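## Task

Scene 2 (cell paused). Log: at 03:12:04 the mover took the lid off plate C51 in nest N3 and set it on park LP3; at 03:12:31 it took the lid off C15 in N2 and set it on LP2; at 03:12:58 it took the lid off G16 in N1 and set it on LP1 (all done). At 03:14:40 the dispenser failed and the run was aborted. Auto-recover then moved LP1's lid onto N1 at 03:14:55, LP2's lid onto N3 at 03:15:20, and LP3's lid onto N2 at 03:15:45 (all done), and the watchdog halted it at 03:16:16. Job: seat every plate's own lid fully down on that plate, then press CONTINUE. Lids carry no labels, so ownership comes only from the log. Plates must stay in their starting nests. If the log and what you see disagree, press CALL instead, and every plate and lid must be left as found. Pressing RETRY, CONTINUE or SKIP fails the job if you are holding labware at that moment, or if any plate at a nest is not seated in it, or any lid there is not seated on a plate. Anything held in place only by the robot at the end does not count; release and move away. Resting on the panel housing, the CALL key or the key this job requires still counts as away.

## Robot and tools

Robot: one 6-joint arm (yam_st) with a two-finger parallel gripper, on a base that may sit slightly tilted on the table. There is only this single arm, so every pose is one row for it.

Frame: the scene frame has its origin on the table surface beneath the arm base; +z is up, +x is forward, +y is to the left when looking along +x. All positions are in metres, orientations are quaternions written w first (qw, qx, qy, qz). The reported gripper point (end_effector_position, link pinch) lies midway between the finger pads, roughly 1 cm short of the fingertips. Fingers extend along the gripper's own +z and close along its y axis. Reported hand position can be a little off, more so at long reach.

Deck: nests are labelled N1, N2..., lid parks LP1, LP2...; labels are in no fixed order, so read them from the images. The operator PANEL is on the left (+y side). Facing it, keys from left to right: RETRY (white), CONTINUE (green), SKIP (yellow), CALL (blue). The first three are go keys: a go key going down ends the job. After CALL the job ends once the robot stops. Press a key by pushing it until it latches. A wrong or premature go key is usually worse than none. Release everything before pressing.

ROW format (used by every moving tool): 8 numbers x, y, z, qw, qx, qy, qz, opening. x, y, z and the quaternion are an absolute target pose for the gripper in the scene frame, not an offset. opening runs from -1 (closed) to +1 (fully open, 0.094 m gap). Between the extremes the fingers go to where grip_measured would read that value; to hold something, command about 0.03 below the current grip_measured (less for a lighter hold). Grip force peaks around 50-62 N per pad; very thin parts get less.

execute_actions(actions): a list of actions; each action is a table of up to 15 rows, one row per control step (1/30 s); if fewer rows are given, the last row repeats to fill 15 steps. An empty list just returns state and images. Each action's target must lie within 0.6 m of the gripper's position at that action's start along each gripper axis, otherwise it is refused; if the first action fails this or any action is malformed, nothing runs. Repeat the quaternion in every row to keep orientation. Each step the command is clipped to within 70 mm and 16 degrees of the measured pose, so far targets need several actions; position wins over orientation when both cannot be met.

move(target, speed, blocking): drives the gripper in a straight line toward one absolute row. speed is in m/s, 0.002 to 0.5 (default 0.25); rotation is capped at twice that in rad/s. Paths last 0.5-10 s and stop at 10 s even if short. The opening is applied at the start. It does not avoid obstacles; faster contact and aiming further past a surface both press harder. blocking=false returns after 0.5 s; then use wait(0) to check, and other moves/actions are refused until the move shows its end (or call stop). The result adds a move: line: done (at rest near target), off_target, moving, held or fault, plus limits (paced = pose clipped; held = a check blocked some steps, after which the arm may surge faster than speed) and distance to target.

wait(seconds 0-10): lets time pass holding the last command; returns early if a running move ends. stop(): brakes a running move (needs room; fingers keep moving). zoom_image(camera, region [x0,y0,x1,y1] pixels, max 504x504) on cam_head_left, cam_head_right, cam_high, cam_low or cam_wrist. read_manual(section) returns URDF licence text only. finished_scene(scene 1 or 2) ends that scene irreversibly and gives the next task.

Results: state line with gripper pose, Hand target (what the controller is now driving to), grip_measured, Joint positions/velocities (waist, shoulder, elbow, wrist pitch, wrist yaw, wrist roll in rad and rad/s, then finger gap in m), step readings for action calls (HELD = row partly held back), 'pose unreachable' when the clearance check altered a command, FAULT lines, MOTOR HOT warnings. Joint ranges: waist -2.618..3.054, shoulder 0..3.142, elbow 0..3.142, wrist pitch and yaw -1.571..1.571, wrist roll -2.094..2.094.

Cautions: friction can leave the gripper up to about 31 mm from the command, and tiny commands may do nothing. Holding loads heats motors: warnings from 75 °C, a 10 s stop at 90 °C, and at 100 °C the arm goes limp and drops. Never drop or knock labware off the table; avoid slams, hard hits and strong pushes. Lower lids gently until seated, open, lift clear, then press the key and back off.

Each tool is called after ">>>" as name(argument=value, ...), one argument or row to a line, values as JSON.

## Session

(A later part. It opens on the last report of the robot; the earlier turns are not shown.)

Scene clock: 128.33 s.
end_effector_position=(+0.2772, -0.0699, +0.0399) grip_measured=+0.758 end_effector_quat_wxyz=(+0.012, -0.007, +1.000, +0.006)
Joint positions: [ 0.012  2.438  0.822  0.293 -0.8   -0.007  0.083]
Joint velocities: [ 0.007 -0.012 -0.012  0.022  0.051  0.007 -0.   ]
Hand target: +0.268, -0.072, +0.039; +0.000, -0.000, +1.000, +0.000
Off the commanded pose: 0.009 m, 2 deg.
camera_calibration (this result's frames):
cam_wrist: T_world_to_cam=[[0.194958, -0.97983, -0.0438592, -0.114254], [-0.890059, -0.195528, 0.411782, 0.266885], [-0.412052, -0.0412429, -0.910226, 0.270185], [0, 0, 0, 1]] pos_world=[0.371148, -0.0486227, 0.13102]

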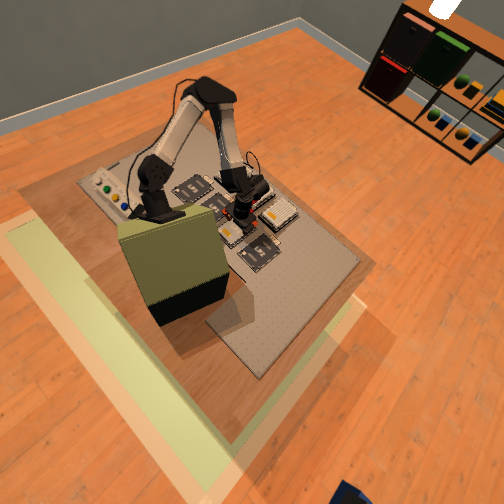

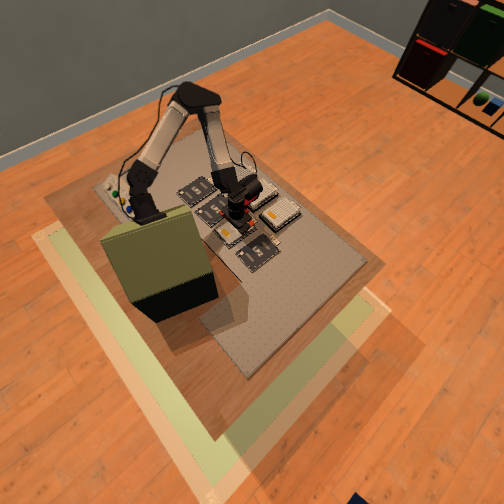

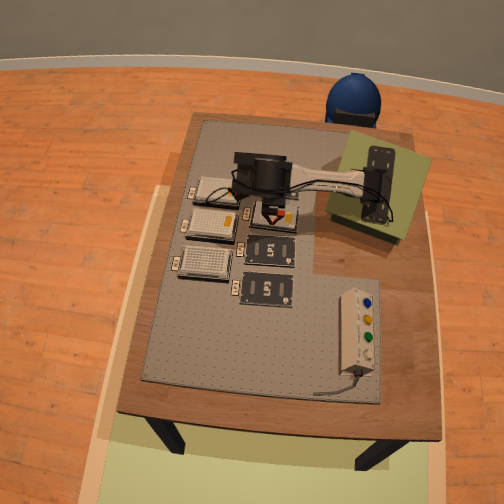

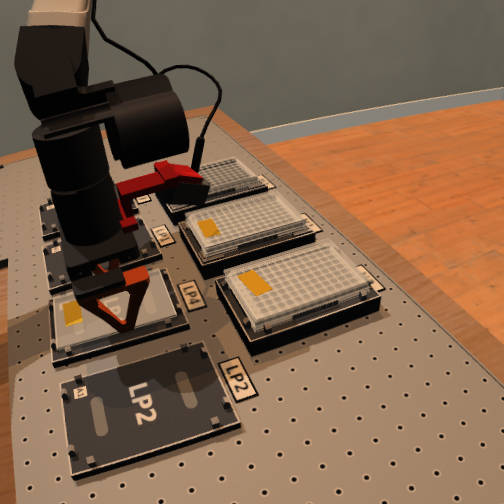

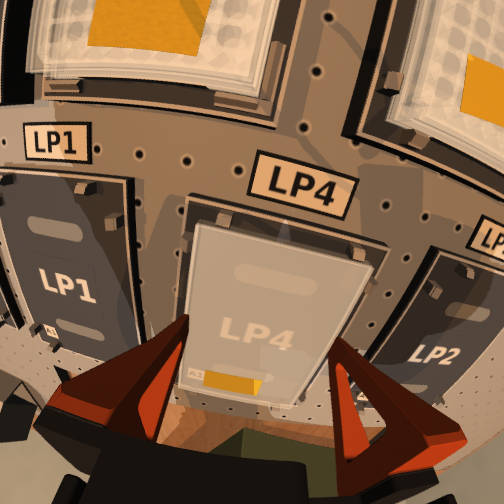

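>>> execute_actions(
  actions=[
    [[0.268,-0.072,0.039,0,0,1,0,0.85],[0.268,-0.072,0.039,0,0,1,0,0.95],[0.268,-0.072,0.039,0,0,1,0,1],[0.268,-0.073,0.037,0,0,1,0,1],[0.268,-0.074,0.034,0,0,1,0,1],[0.268,-0.074,0.031,0,0,1,0,1],[0.268,-0.074,0.029,0,0,1,0,1],[0.268,-0.074,0.029,0,0,1,0,1],[0.268,-0.074,0.031,0,0,1,0,1],[0.268,-0.073,0.033,0,0,1,0,1]],
  ],
)

Scene clock: 129.40 s.
end_effector_position=(+0.2765, -0.0724, +0.0394) grip_measured=+1.000 end_effector_quat_wxyz=(+0.012, -0.003, +1.000, +0.001)
Joint positions: [ 0.011  2.443  0.822  0.296 -0.791 -0.     0.094]
Joint velocities: [ 0.002  0.002 -0.017 -0.037 -0.066  0.037  0.   ]
Hand target: +0.268, -0.073, +0.033; -0.000, -0.000, +1.000, -0.000
Off the commanded pose: 0.011 m, 1 deg.
Step readings (end_effector_position):
0: (+0.2772, -0.0699, +0.0399)
1: (+0.2772, -0.0702, +0.0399)
2: (+0.2772, -0.0711, +0.0401)
4: (+0.2772, -0.0721, +0.0401)
8: (+0.2766, -0.0726, +0.0395)
15: end_effector_position above
camera_calibration (this result's frames):
cam_wrist: T_world_to_cam=[[0.186814, -0.981792, -0.0344151, -0.114951], [-0.891635, -0.184158, 0.41361, 0.267194], [-0.412416, -0.0465825, -0.909804, 0.269102], [0, 0, 0, 1]] pos_world=[0.370697, -0.0511168, 0.13036]

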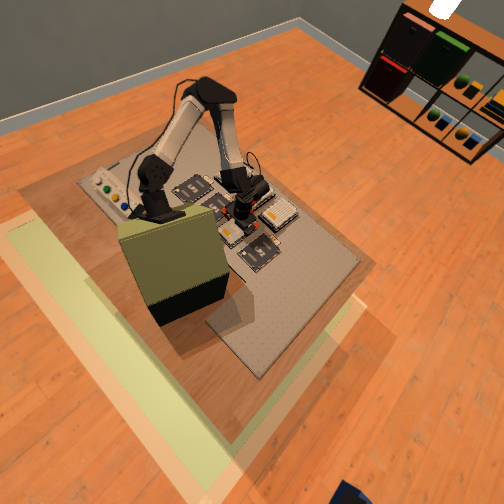

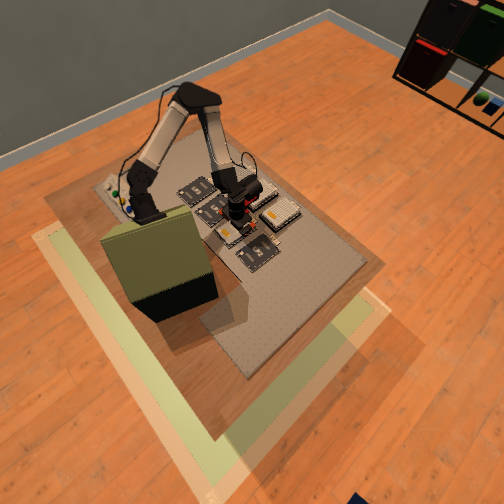

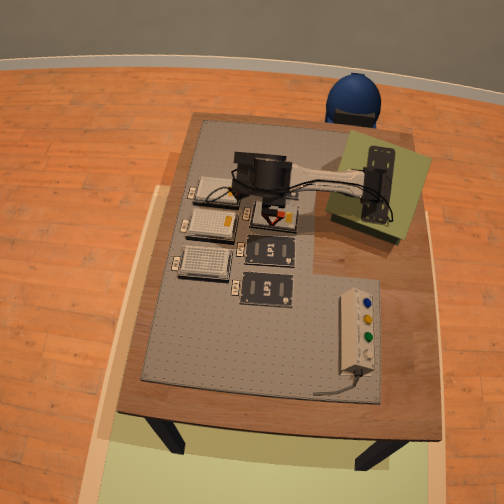

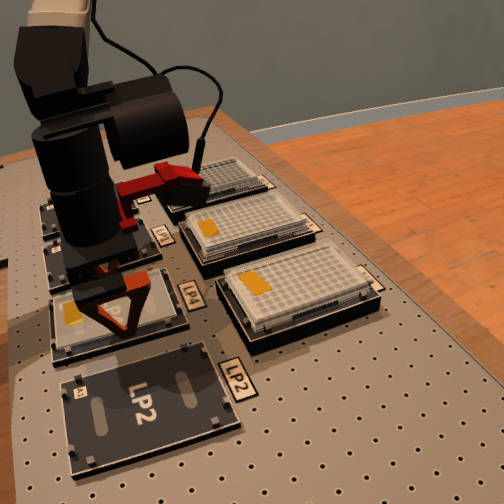

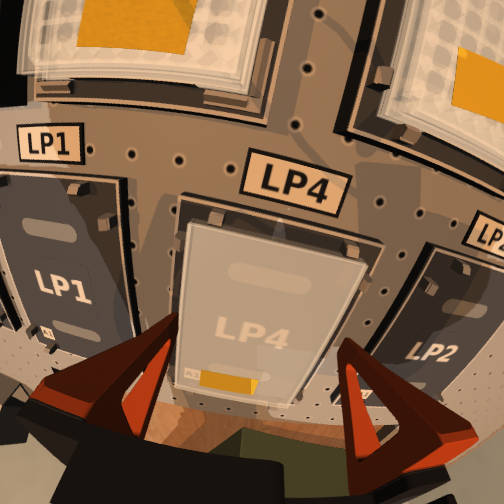

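>>> zoom_image(
  camera="cam_low",
  region=[50, 260, 200, 370],
)

>>> zoom_image(
  camera="cam_high",
  region=[235, 170, 315, 250],
)

Region (50, 260, 200, 370) of cam_low's 504x504 image, scaled by 3.360, with more detail than that image has; it fills the top 370 rows of this view, and the rest is white.

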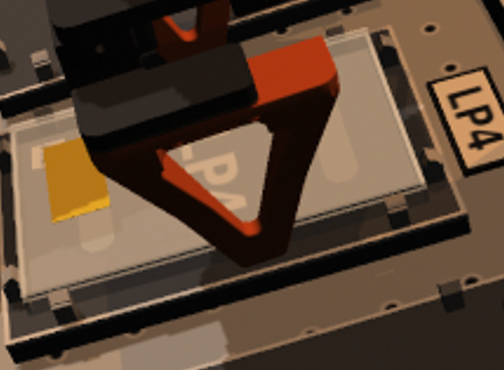

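Region (235, 170, 315, 250) of cam_high's 504x504 image, scaled by 6.300, with more detail than that image has.

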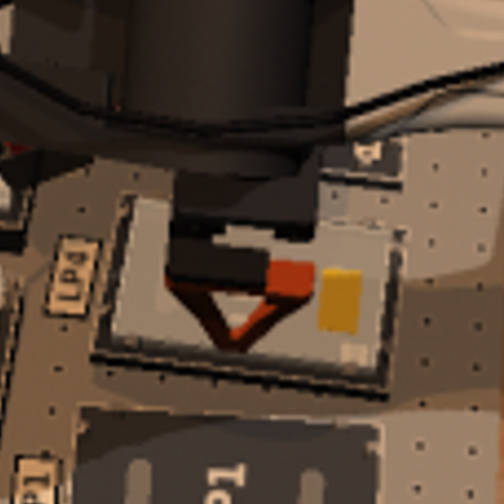

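>>> execute_actions(
  actions=[
    [[0.268,-0.071,0.038,0,0,1,0,0.95],[0.268,-0.071,0.038,0,0,1,0,0.90],[0.268,-0.071,0.038,0,0,1,0,0.86],[0.268,-0.071,0.038,0,0,1,0,0.83],[0.268,-0.071,0.038,0,0,1,0,0.80],[0.268,-0.071,0.038,0,0,1,0,0.78],[0.268,-0.071,0.038,0,0,1,0,0.76],[0.268,-0.071,0.038,0,0,1,0,0.74]],
  ],
)

Scene clock: 132.17 s.
end_effector_position=(+0.2765, -0.0705, +0.0394) grip_measured=+0.744 end_effector_quat_wxyz=(+0.011, -0.003, +1.000, +0.007)
Joint positions: [ 0.011  2.443  0.822  0.296 -0.802 -0.     0.082]
Joint velocities: [-0.002 -0.002 -0.002  0.051 -0.007 -0.066  0.   ]
Hand target: +0.268, -0.071, +0.038; +0.000, -0.000, +1.000, +0.000
Off the commanded pose: 0.009 m, 2 deg.
Step readings (end_effector_position):
0: (+0.2765, -0.0724, +0.0394)
1: (+0.2765, -0.0719, +0.0394)
2: (+0.2765, -0.0711, +0.0394)
4: (+0.2765, -0.0701, +0.0394)
8: (+0.2765, -0.0703, +0.0394)
15: end_effector_position above
camera_calibration (this result's frames):
cam_wrist: T_world_to_cam=[[0.187062, -0.981304, -0.045284, -0.112687], [-0.891558, -0.188948, 0.411609, 0.267247], [-0.41247, -0.0366229, -0.910235, 0.269934], [0, 0, 0, 1]] pos_world=[0.370685, -0.0501984, 0.130599]

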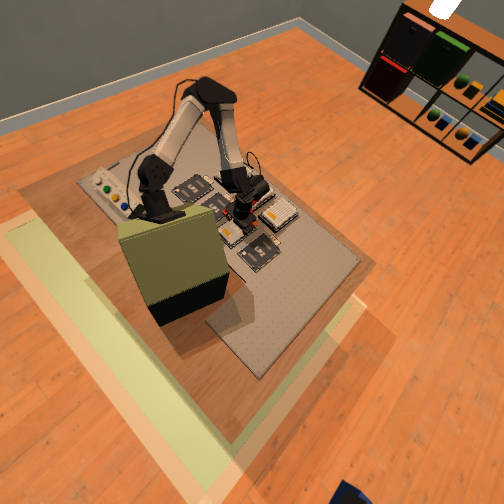

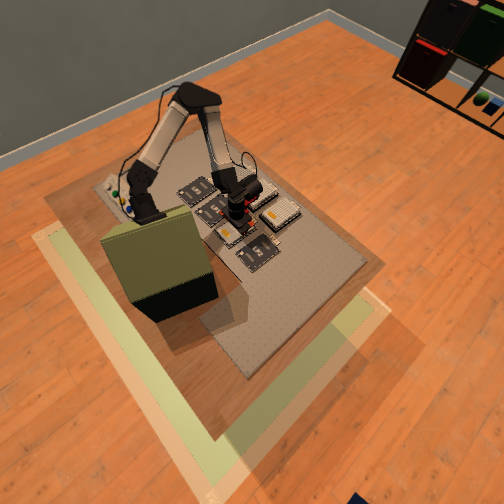

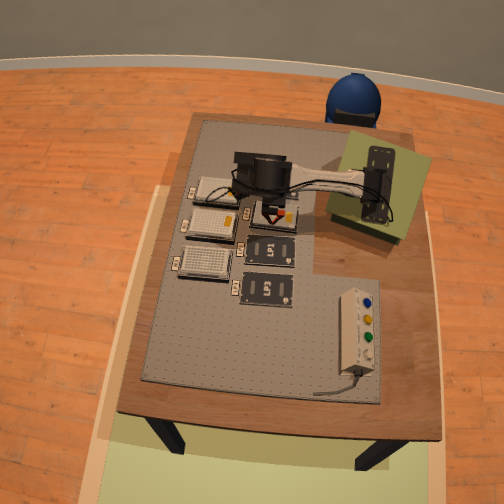

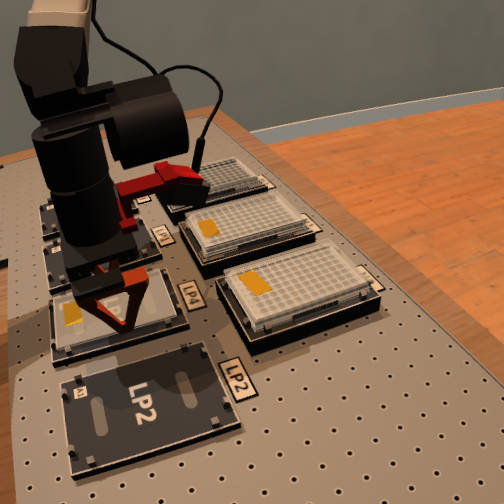

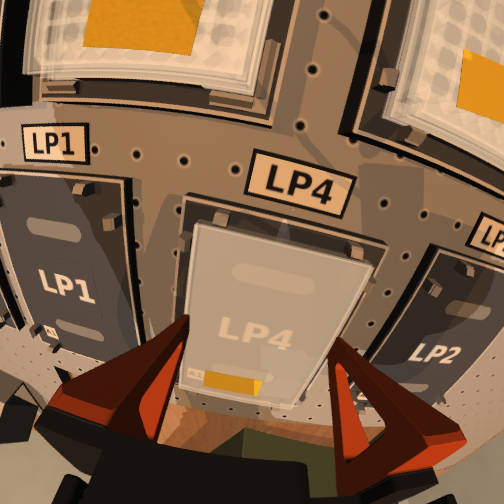

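>>> zoom_image(
  camera="cam_low",
  region=[90, 290, 180, 360],
)

>>> zoom_image(
  camera="cam_wrist",
  region=[290, 290, 390, 390],
)

Region (90, 290, 180, 360) of cam_low's 504x504 image, scaled by 5.600, with more detail than that image has.

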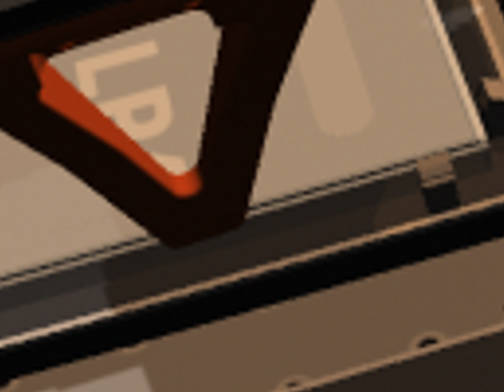

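Region (290, 290, 390, 390) of cam_wrist's 504x504 image, scaled by 5.040, with more detail than that image has.

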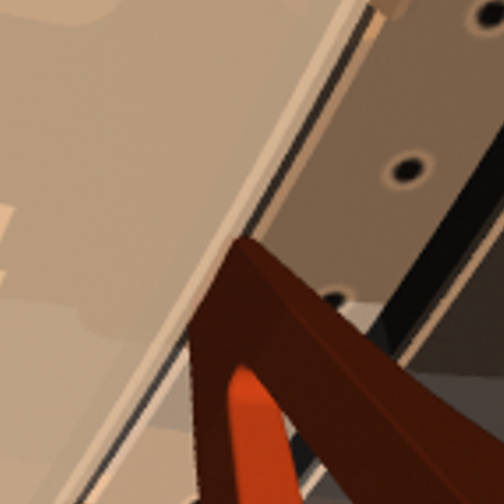

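>>> execute_actions(
  actions=[
    [[0.268,-0.071,0.038,0,0,1,0,0.9],[0.268,-0.071,0.038,0,0,1,0,1],[0.268,-0.071,0.038,0,0,1,0,1],[0.268,-0.072,0.034,0,0,1,0,1],[0.268,-0.072,0.030,0,0,1,0,1],[0.268,-0.072,0.026,0,0,1,0,1],[0.268,-0.072,0.023,0,0,1,0,1],[0.268,-0.072,0.023,0,0,1,0,1],[0.268,-0.072,0.023,0,0,1,0,1],[0.268,-0.072,0.026,0,0,1,0,1],[0.268,-0.072,0.029,0,0,1,0,1]],
  ],
)

Scene clock: 134.00 s.
end_effector_position=(+0.2761, -0.0734, +0.0394) grip_measured=+1.000 end_effector_quat_wxyz=(+0.013, +0.005, +1.000, +0.003)
Joint positions: [ 0.007  2.448  0.822  0.301 -0.795  0.014  0.094]
Joint velocities: [ 0.002  0.012 -0.017 -0.022  0.037 -0.022  0.   ]
Hand target: +0.268, -0.072, +0.030; -0.000, -0.000, +1.000, +0.000
Off the commanded pose: 0.013 m, 2 deg.
Step readings (end_effector_position):
0: (+0.2765, -0.0705, +0.0394)
1: (+0.2766, -0.0711, +0.0396)
2: (+0.2769, -0.0725, +0.0400)
4: (+0.2768, -0.0734, +0.0401)
8: (+0.2761, -0.0735, +0.0393)
15: end_effector_position above
camera_calibration (this result's frames):
cam_wrist: T_world_to_cam=[[0.170004, -0.984708, -0.0380608, -0.11128], [-0.895507, -0.170493, 0.411096, 0.268836], [-0.411299, -0.0358042, -0.910797, 0.269342], [0, 0, 0, 1]] pos_world=[0.370443, -0.0540996, 0.130563]

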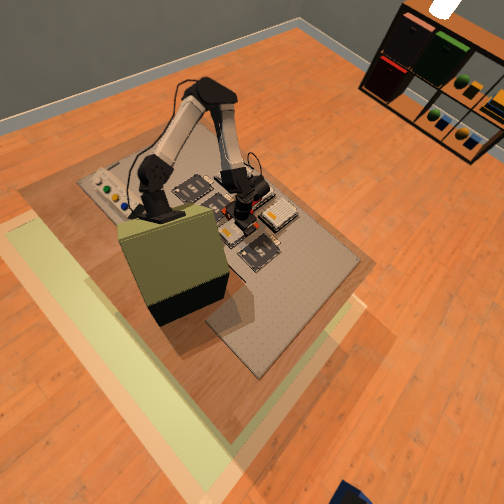

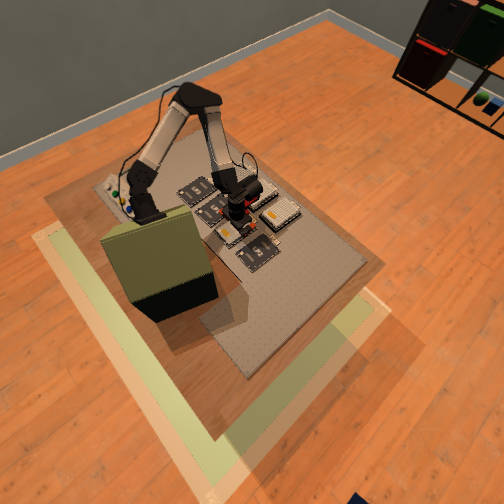

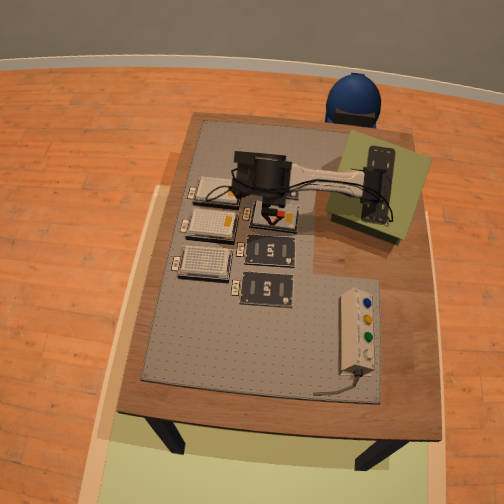

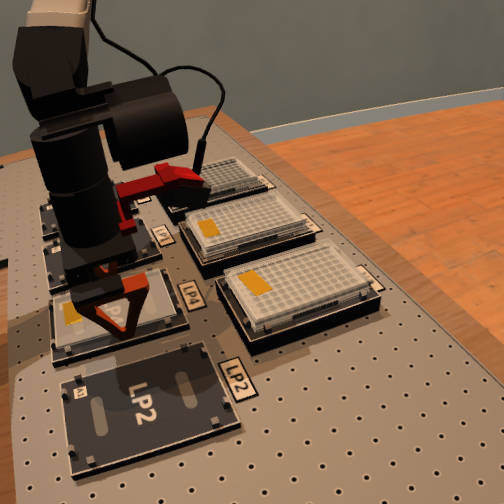

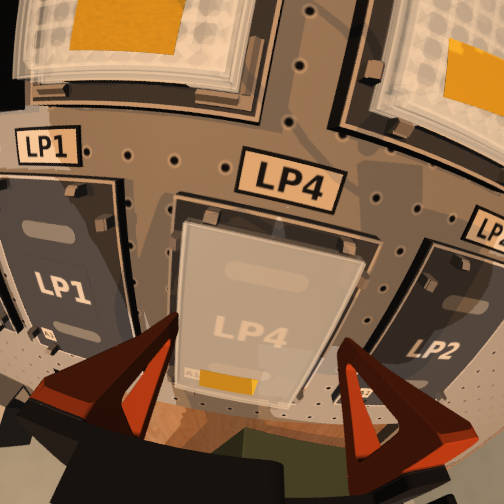

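>>> zoom_image(
  camera="cam_high",
  region=[250, 200, 300, 240],
)

>>> zoom_image(
  camera="cam_wrist",
  region=[120, 270, 240, 390],
)

>>> zoom_image(
  camera="cam_low",
  region=[60, 280, 190, 370],
)

Region (250, 200, 300, 240) of cam_high's 504x504 image, scaled by 10.080, with more detail than that image has; it fills the top 403 rows of this view, and the rest is white.

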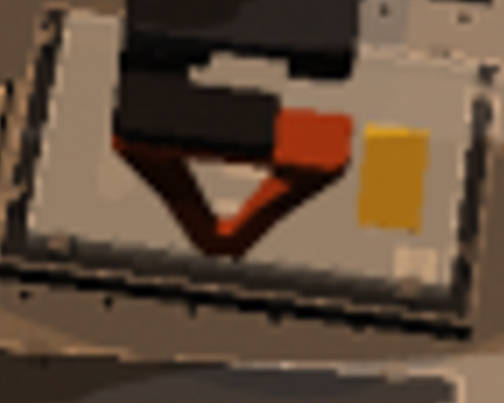

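Region (120, 270, 240, 390) of cam_wrist's 504x504 image, scaled by 4.200, with more detail than that image has.

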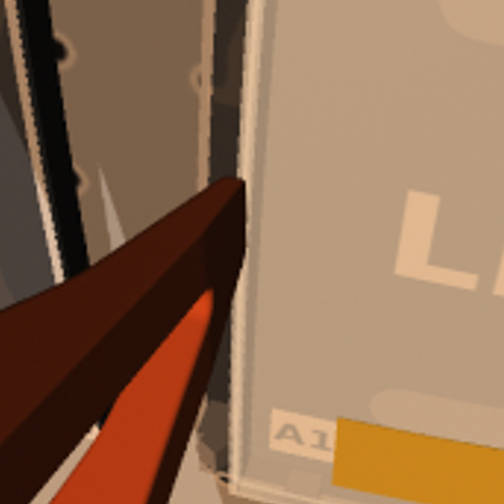

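Region (60, 280, 190, 370) of cam_low's 504x504 image, scaled by 3.877, with more detail than that image has; it fills the top 349 rows of this view, and the rest is white.

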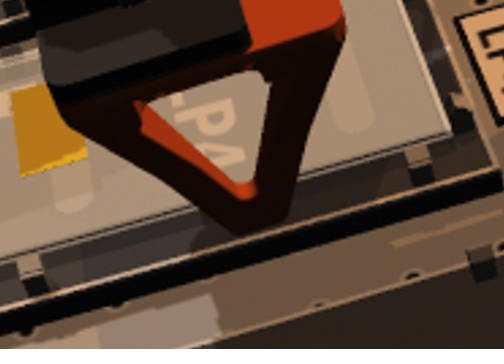

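>>> execute_actions(
  actions=[
    [[0.268,-0.072,0.040,0,0,1,0,1],[0.268,-0.072,0.046,0,0,1,0,1],[0.268,-0.072,0.051,0,0,1,0,1],[0.268,-0.072,0.056,0,0,1,0,1],[0.268,-0.072,0.060,0,0,1,0,1],[0.268,-0.072,0.063,0,0,1,0,1],[0.268,-0.072,0.065,0,0,1,0,1],[0.268,-0.072,0.066,0,0,1,0,1]],
    [[0.266,-0.072,0.062,0,0,1,0,1],[0.265,-0.072,0.058,0,0,1,0,1],[0.264,-0.072,0.055,0,0,1,0,1],[0.264,-0.072,0.052,0,0,1,0,1],[0.264,-0.072,0.049,0,0,1,0,1],[0.264,-0.072,0.046,0,0,1,0,1],[0.264,-0.072,0.043,0,0,1,0,1],[0.264,-0.072,0.040,0,0,1,0,1],[0.264,-0.072,0.038,0,0,1,0,1],[0.264,-0.072,0.036,0,0,1,0,1],[0.264,-0.072,0.034,0,0,1,0,1],[0.264,-0.072,0.032,0,0,1,0,1],[0.264,-0.072,0.031,0,0,1,0,1],[0.264,-0.072,0.030,0,0,1,0,1]],
    [[0.268,-0.072,0.030,0,0,1,0,1]],
  ],
)

Scene clock: 139.53 s.
end_effector_position=(+0.2720, -0.0709, +0.0347) grip_measured=+1.000 end_effector_quat_wxyz=(+0.004, +0.000, +1.000, +0.003)
Joint positions: [ 0.025  2.454  0.822  0.3   -0.79   0.011  0.094]
Joint velocities: [ 0.012  0.017  0.022 -0.022  0.022  0.022  0.   ]
Hand target: +0.268, -0.072, +0.030; -0.000, -0.000, +1.000, -0.000
Off the commanded pose: 0.006 m, 1 deg.
Step readings (end_effector_position; steps 1 to 15: 1st action; 16 to 30: 2nd action; 31 to 45: 3rd action):
0: (+0.2761, -0.0734, +0.0394)
1: (+0.2759, -0.0739, +0.0398)
2: (+0.2761, -0.0739, +0.0404)
4: (+0.2758, -0.0727, +0.0427)
8: (+0.2832, -0.0725, +0.0558)
15: (+0.2819, -0.0734, +0.0624)
16: (+0.2817, -0.0733, +0.0624)
17: (+0.2817, -0.0733, +0.0624)
19: (+0.2828, -0.0734, +0.0621)
23: (+0.2807, -0.0719, +0.0540)
30: (+0.2698, -0.0705, +0.0360)
31: (+0.2692, -0.0706, +0.0350)
32: (+0.2693, -0.0706, +0.0347)
34: (+0.2701, -0.0707, +0.0347)
38: (+0.2714, -0.0708, +0.0347)
45: end_effector_position above
camera_calibration (this result's frames):
cam_wrist: T_world_to_cam=[[0.179527, -0.982951, -0.0397085, -0.110677], [-0.886629, -0.179159, 0.426369, 0.263914], [-0.426214, -0.041338, -0.903677, 0.266952], [0, 0, 0, 1]] pos_world=[0.367642, -0.0504726, 0.124319]

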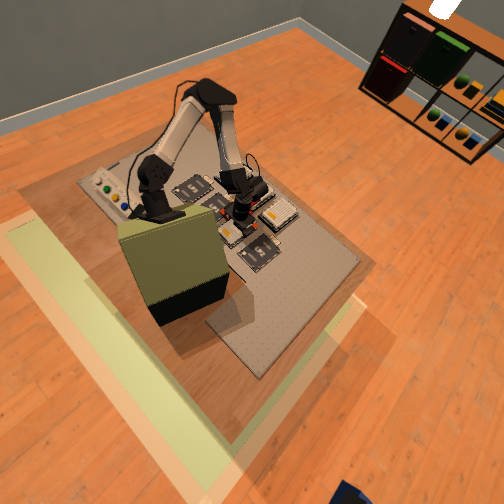

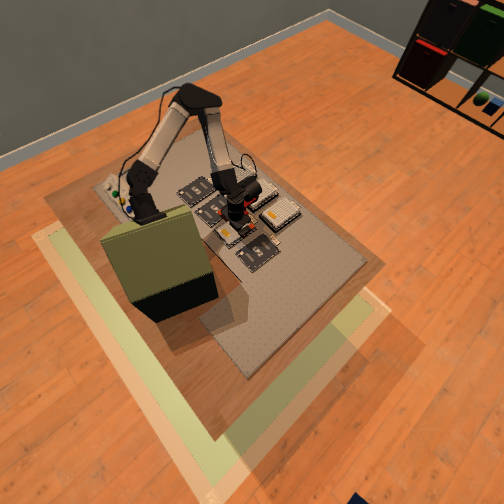

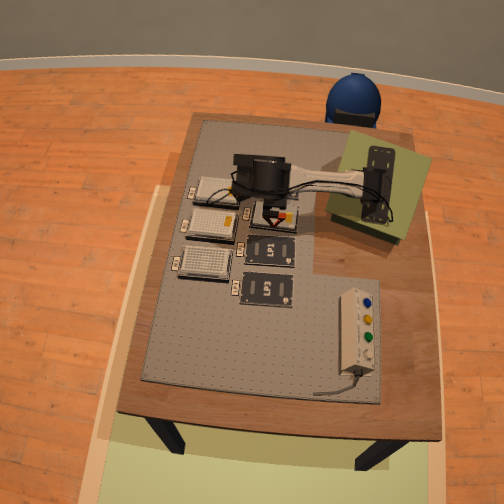

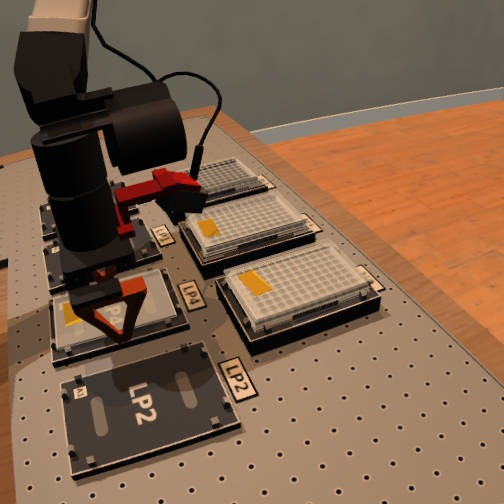

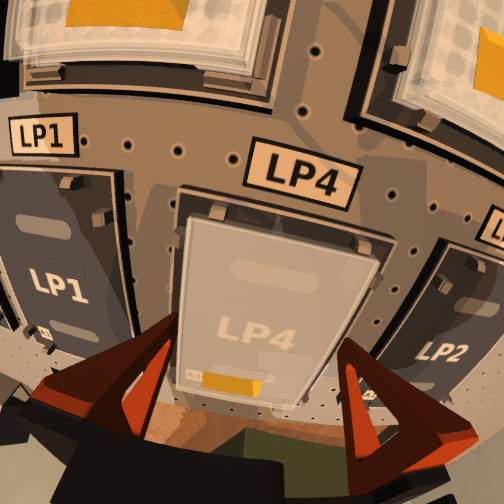

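Now at (0.272, −0.071, 0.0347). Close.

>>> execute_actions(
  actions=[
    [[0.268,-0.072,0.031,0,0,1,0,0.93],[0.268,-0.072,0.031,0,0,1,0,0.89],[0.268,-0.072,0.031,0,0,1,0,0.85],[0.268,-0.072,0.031,0,0,1,0,0.82],[0.268,-0.072,0.031,0,0,1,0,0.79],[0.268,-0.072,0.031,0,0,1,0,0.77],[0.268,-0.072,0.031,0,0,1,0,0.755]],
  ],
)

Scene clock: 140.37 s.
end_effector_position=(+0.2720, -0.0691, +0.0346) grip_measured=+0.784 end_effector_quat_wxyz=(+0.004, +0.000, +1.000, +0.007)
Joint positions: [ 0.025  2.454  0.822  0.301 -0.799  0.013  0.084]
Joint velocities: [ 0.012 -0.007 -0.002  0.022  0.022  0.037  0.001]
Hand target: +0.268, -0.072, +0.031; -0.000, +0.000, +1.000, +0.000
Off the commanded pose: 0.006 m, 1 deg.
Step readings (end_effector_position):
0: (+0.2722, -0.0709, +0.0347)
1: (+0.2722, -0.0709, +0.0347)
2: (+0.2722, -0.0708, +0.0347)
4: (+0.2720, -0.0693, +0.0346)
8: (+0.2720, -0.0691, +0.0346)
15: end_effector_position above
camera_calibration (this result's frames):
cam_wrist: T_world_to_cam=[[0.179143, -0.982607, -0.0489062, -0.108513], [-0.886654, -0.182791, 0.424773, 0.264133], [-0.426324, -0.0327322, -0.903978, 0.267551], [0, 0, 0, 1]] pos_world=[0.367697, -0.0495868, 0.124357]

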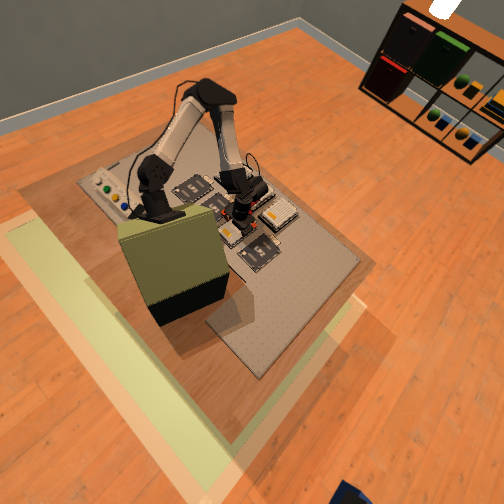

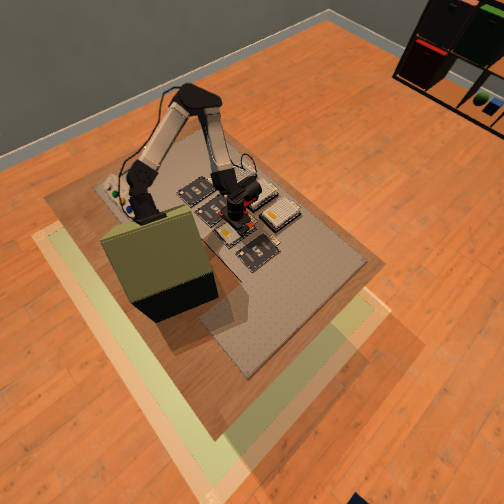

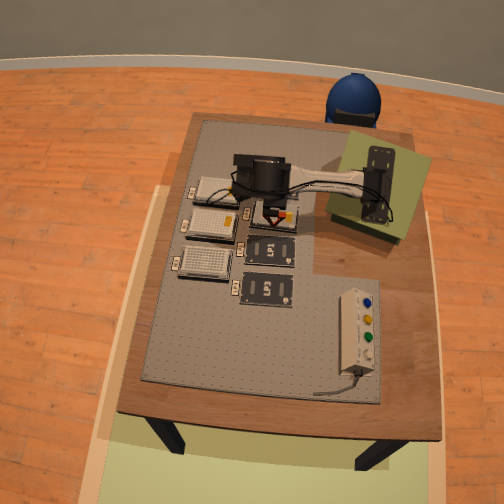

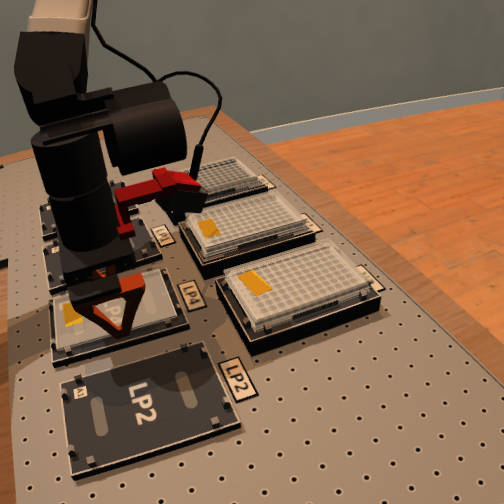

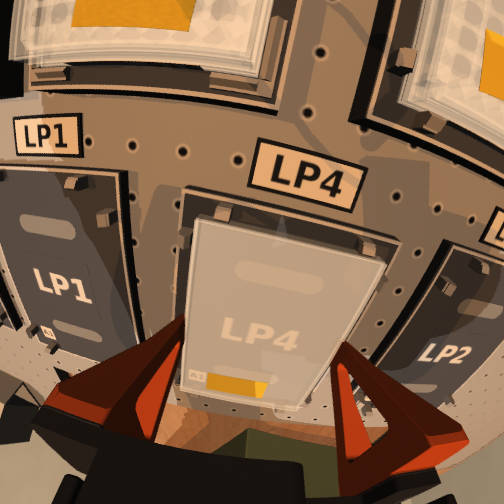

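>>> execute_actions(
  actions=[
    [[0.268,-0.069,0.036,0,0,1,0,0.755],[0.268,-0.069,0.040,0,0,1,0,0.755],[0.268,-0.069,0.044,0,0,1,0,0.755],[0.267,-0.069,0.048,0,0,1,0,0.755],[0.266,-0.069,0.052,0,0,1,0,0.755],[0.266,-0.069,0.056,0,0,1,0,0.755],[0.266,-0.069,0.060,0,0,1,0,0.755],[0.266,-0.069,0.065,0,0,1,0,0.755],[0.266,-0.069,0.070,0,0,1,0,0.755],[0.266,-0.069,0.076,0,0,1,0,0.755],[0.266,-0.069,0.082,0,0,1,0,0.755],[0.266,-0.069,0.088,0,0,1,0,0.755],[0.266,-0.069,0.094,0,0,1,0,0.755],[0.266,-0.069,0.100,0,0,1,0,0.755],[0.266,-0.069,0.106,0,0,1,0,0.755]],
    [[0.268,-0.069,0.112,0,0,1,0,0.755],[0.268,-0.069,0.116,0,0,1,0,0.755],[0.268,-0.069,0.118,0,0,1,0,0.755]],
  ],
)

Scene clock: 142.27 s.
end_effector_position=(+0.2680, -0.0698, +0.1146) grip_measured=+0.784 end_effector_quat_wxyz=(+0.002, -0.002, +1.000, -0.003)
Joint positions: [-0.174  2.212  0.788 -0.114 -0.806 -0.277  0.084]
Joint velocities: [ 0.012 -0.012  0.017 -0.139 -0.037 -0.081  0.   ]
Hand target: +0.268, -0.069, +0.118; +0.000, +0.000, +1.000, +0.000
Off the commanded pose: 0.003 m, 0 deg.
Step readings (end_effector_position; steps 1 to 15: 1st action; 16 to 30: 2nd action):
0: (+0.2720, -0.0691, +0.0346)
1: (+0.2720, -0.0691, +0.0346)
2: (+0.2720, -0.0691, +0.0346)
4: (+0.2729, -0.0682, +0.0361)
8: (+0.2747, -0.0686, +0.0489)
15: (+0.2861, -0.0724, +0.0890)
16: (+0.2872, -0.0729, +0.0952)
17: (+0.2882, -0.0733, +0.1013)
19: (+0.2882, -0.0738, +0.1109)
23: (+0.2788, -0.0726, +0.1149)
30: end_effector_position above
camera_calibration (this result's frames):
cam_wrist: T_world_to_cam=[[0.182557, -0.982748, -0.0296639, -0.107613], [-0.884256, -0.177302, 0.432036, 0.225359], [-0.429842, -0.0526407, -0.901368, 0.337408], [0, 0, 0, 1]] pos_world=[0.363953, -0.0480388, 0.203573]

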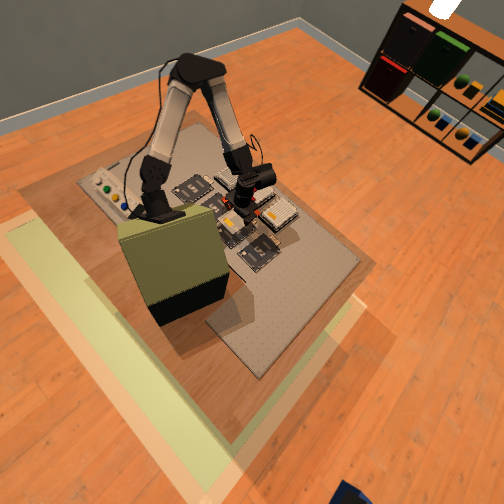

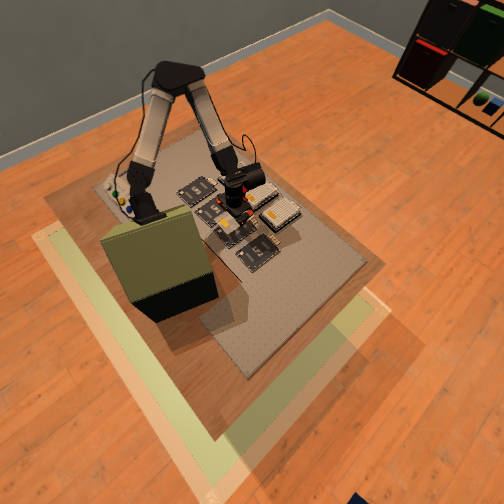

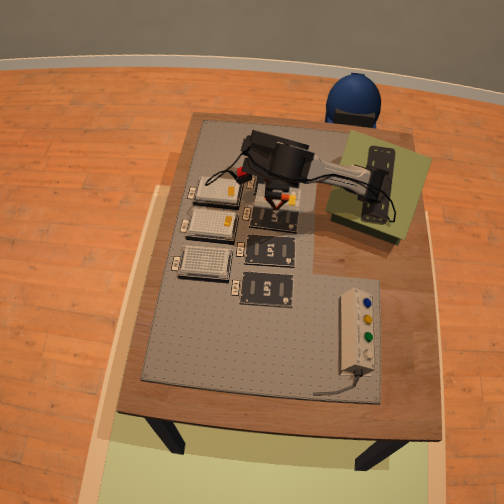

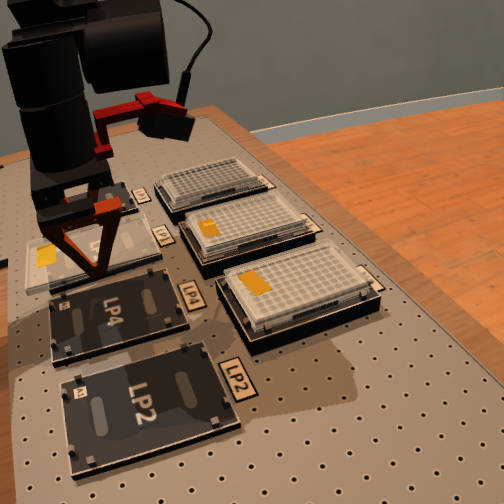

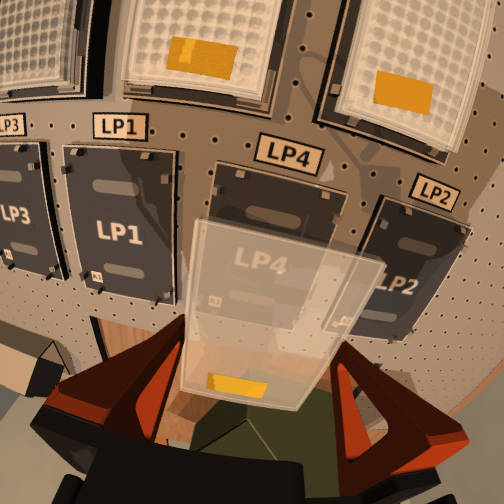

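>>> zoom_image(
  camera="cam_low",
  region=[10, 190, 210, 310],
)

>>> zoom_image(
  camera="cam_wrist",
  region=[160, 200, 410, 420],
)

Region (10, 190, 210, 310) of cam_low's 504x504 image, scaled by 2.520, with more detail than that image has; it fills the top 302 rows of this view, and the rest is white.

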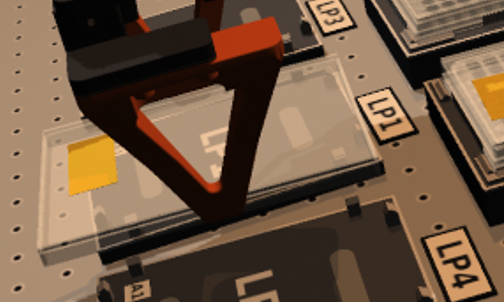

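Region (160, 200, 410, 420) of cam_wrist's 504x504 image, scaled by 2.016, with more detail than that image has; it fills the top 444 rows of this view, and the rest is white.

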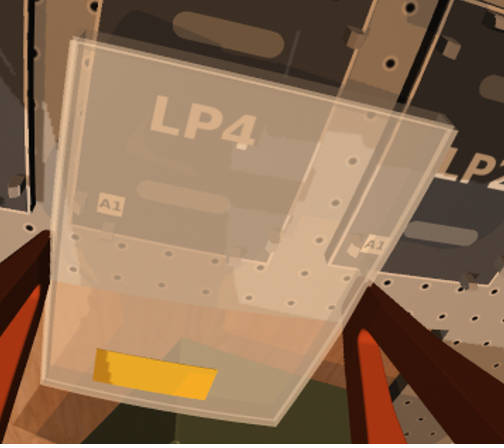

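>>> move(
  target=[0.458,0.131,0.105,0,0,0.999,0.044,0.755],
  speed=0.18,
)

Scene clock: 147.87 s.
end_effector_position=(+0.4565, +0.1291, +0.1090) grip_measured=+0.784 end_effector_quat_wxyz=(+0.006, -0.003, +0.999, +0.045)
Joint positions: [ 0.208  2.146  1.553 -0.534 -0.812  0.272  0.084]
Joint velocities: [ 0.022 -0.007 -0.012 -0.007 -0.037  0.022 -0.   ]
Hand target: +0.459, +0.131, +0.106; +0.002, -0.000, +0.999, +0.043
Off the commanded pose: 0.005 m, 1 deg.
move: done
camera_calibration (this result's frames):
cam_wrist: T_world_to_cam=[[0.18549, -0.975065, -0.121824, 0.0609165], [-0.887493, -0.219457, 0.405209, 0.439559], [-0.42184, 0.0329557, -0.906071, 0.409655], [0, 0, 0, 1]] pos_world=[0.551615, 0.142361, 0.200485]

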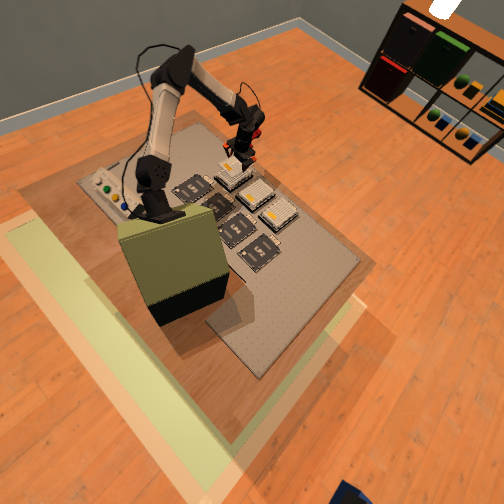

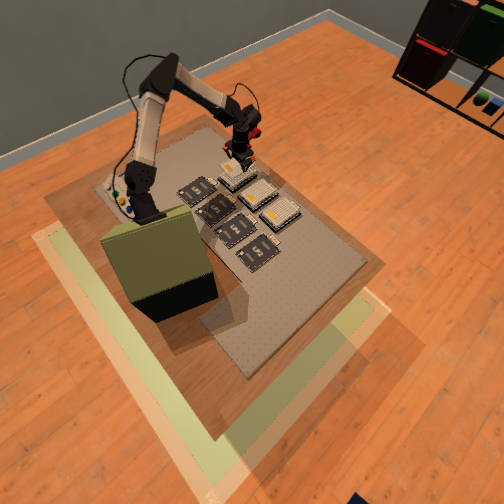

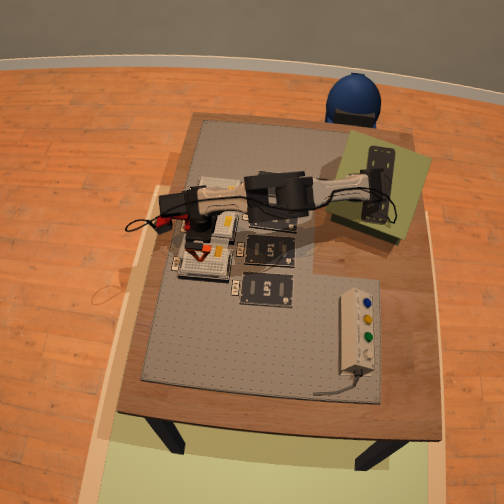

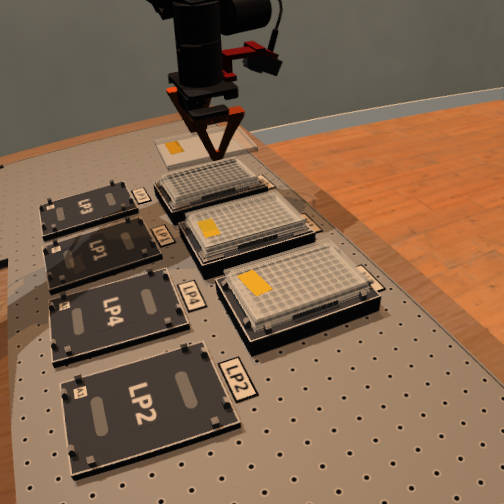

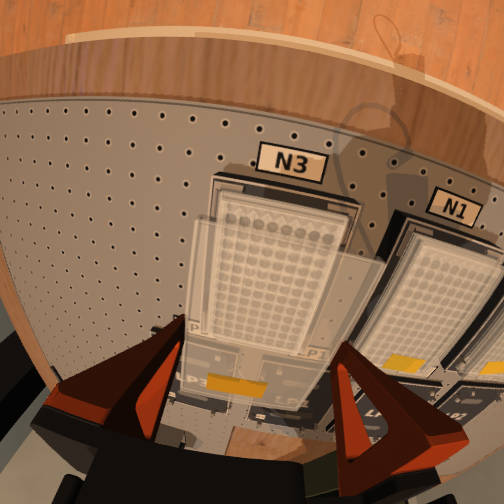

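>>> zoom_image(
  camera="cam_low",
  region=[140, 90, 290, 220],
)

>>> zoom_image(
  camera="cam_high",
  region=[160, 220, 250, 300],
)

Region (140, 90, 290, 220) of cam_low's 504x504 image, scaled by 3.360, with more detail than that image has; it fills the top 437 rows of this view, and the rest is white.

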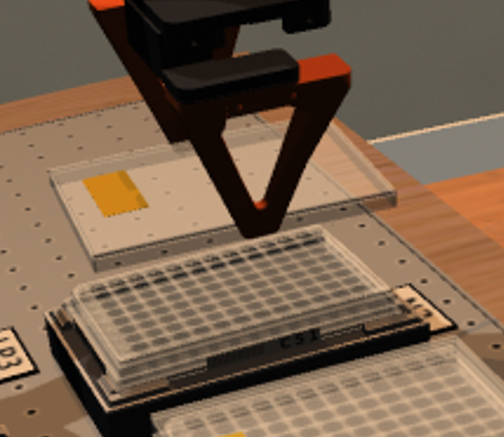

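Region (160, 220, 250, 300) of cam_high's 504x504 image, scaled by 5.600, with more detail than that image has.

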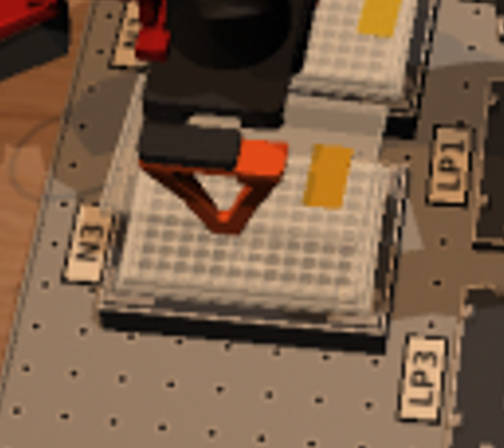

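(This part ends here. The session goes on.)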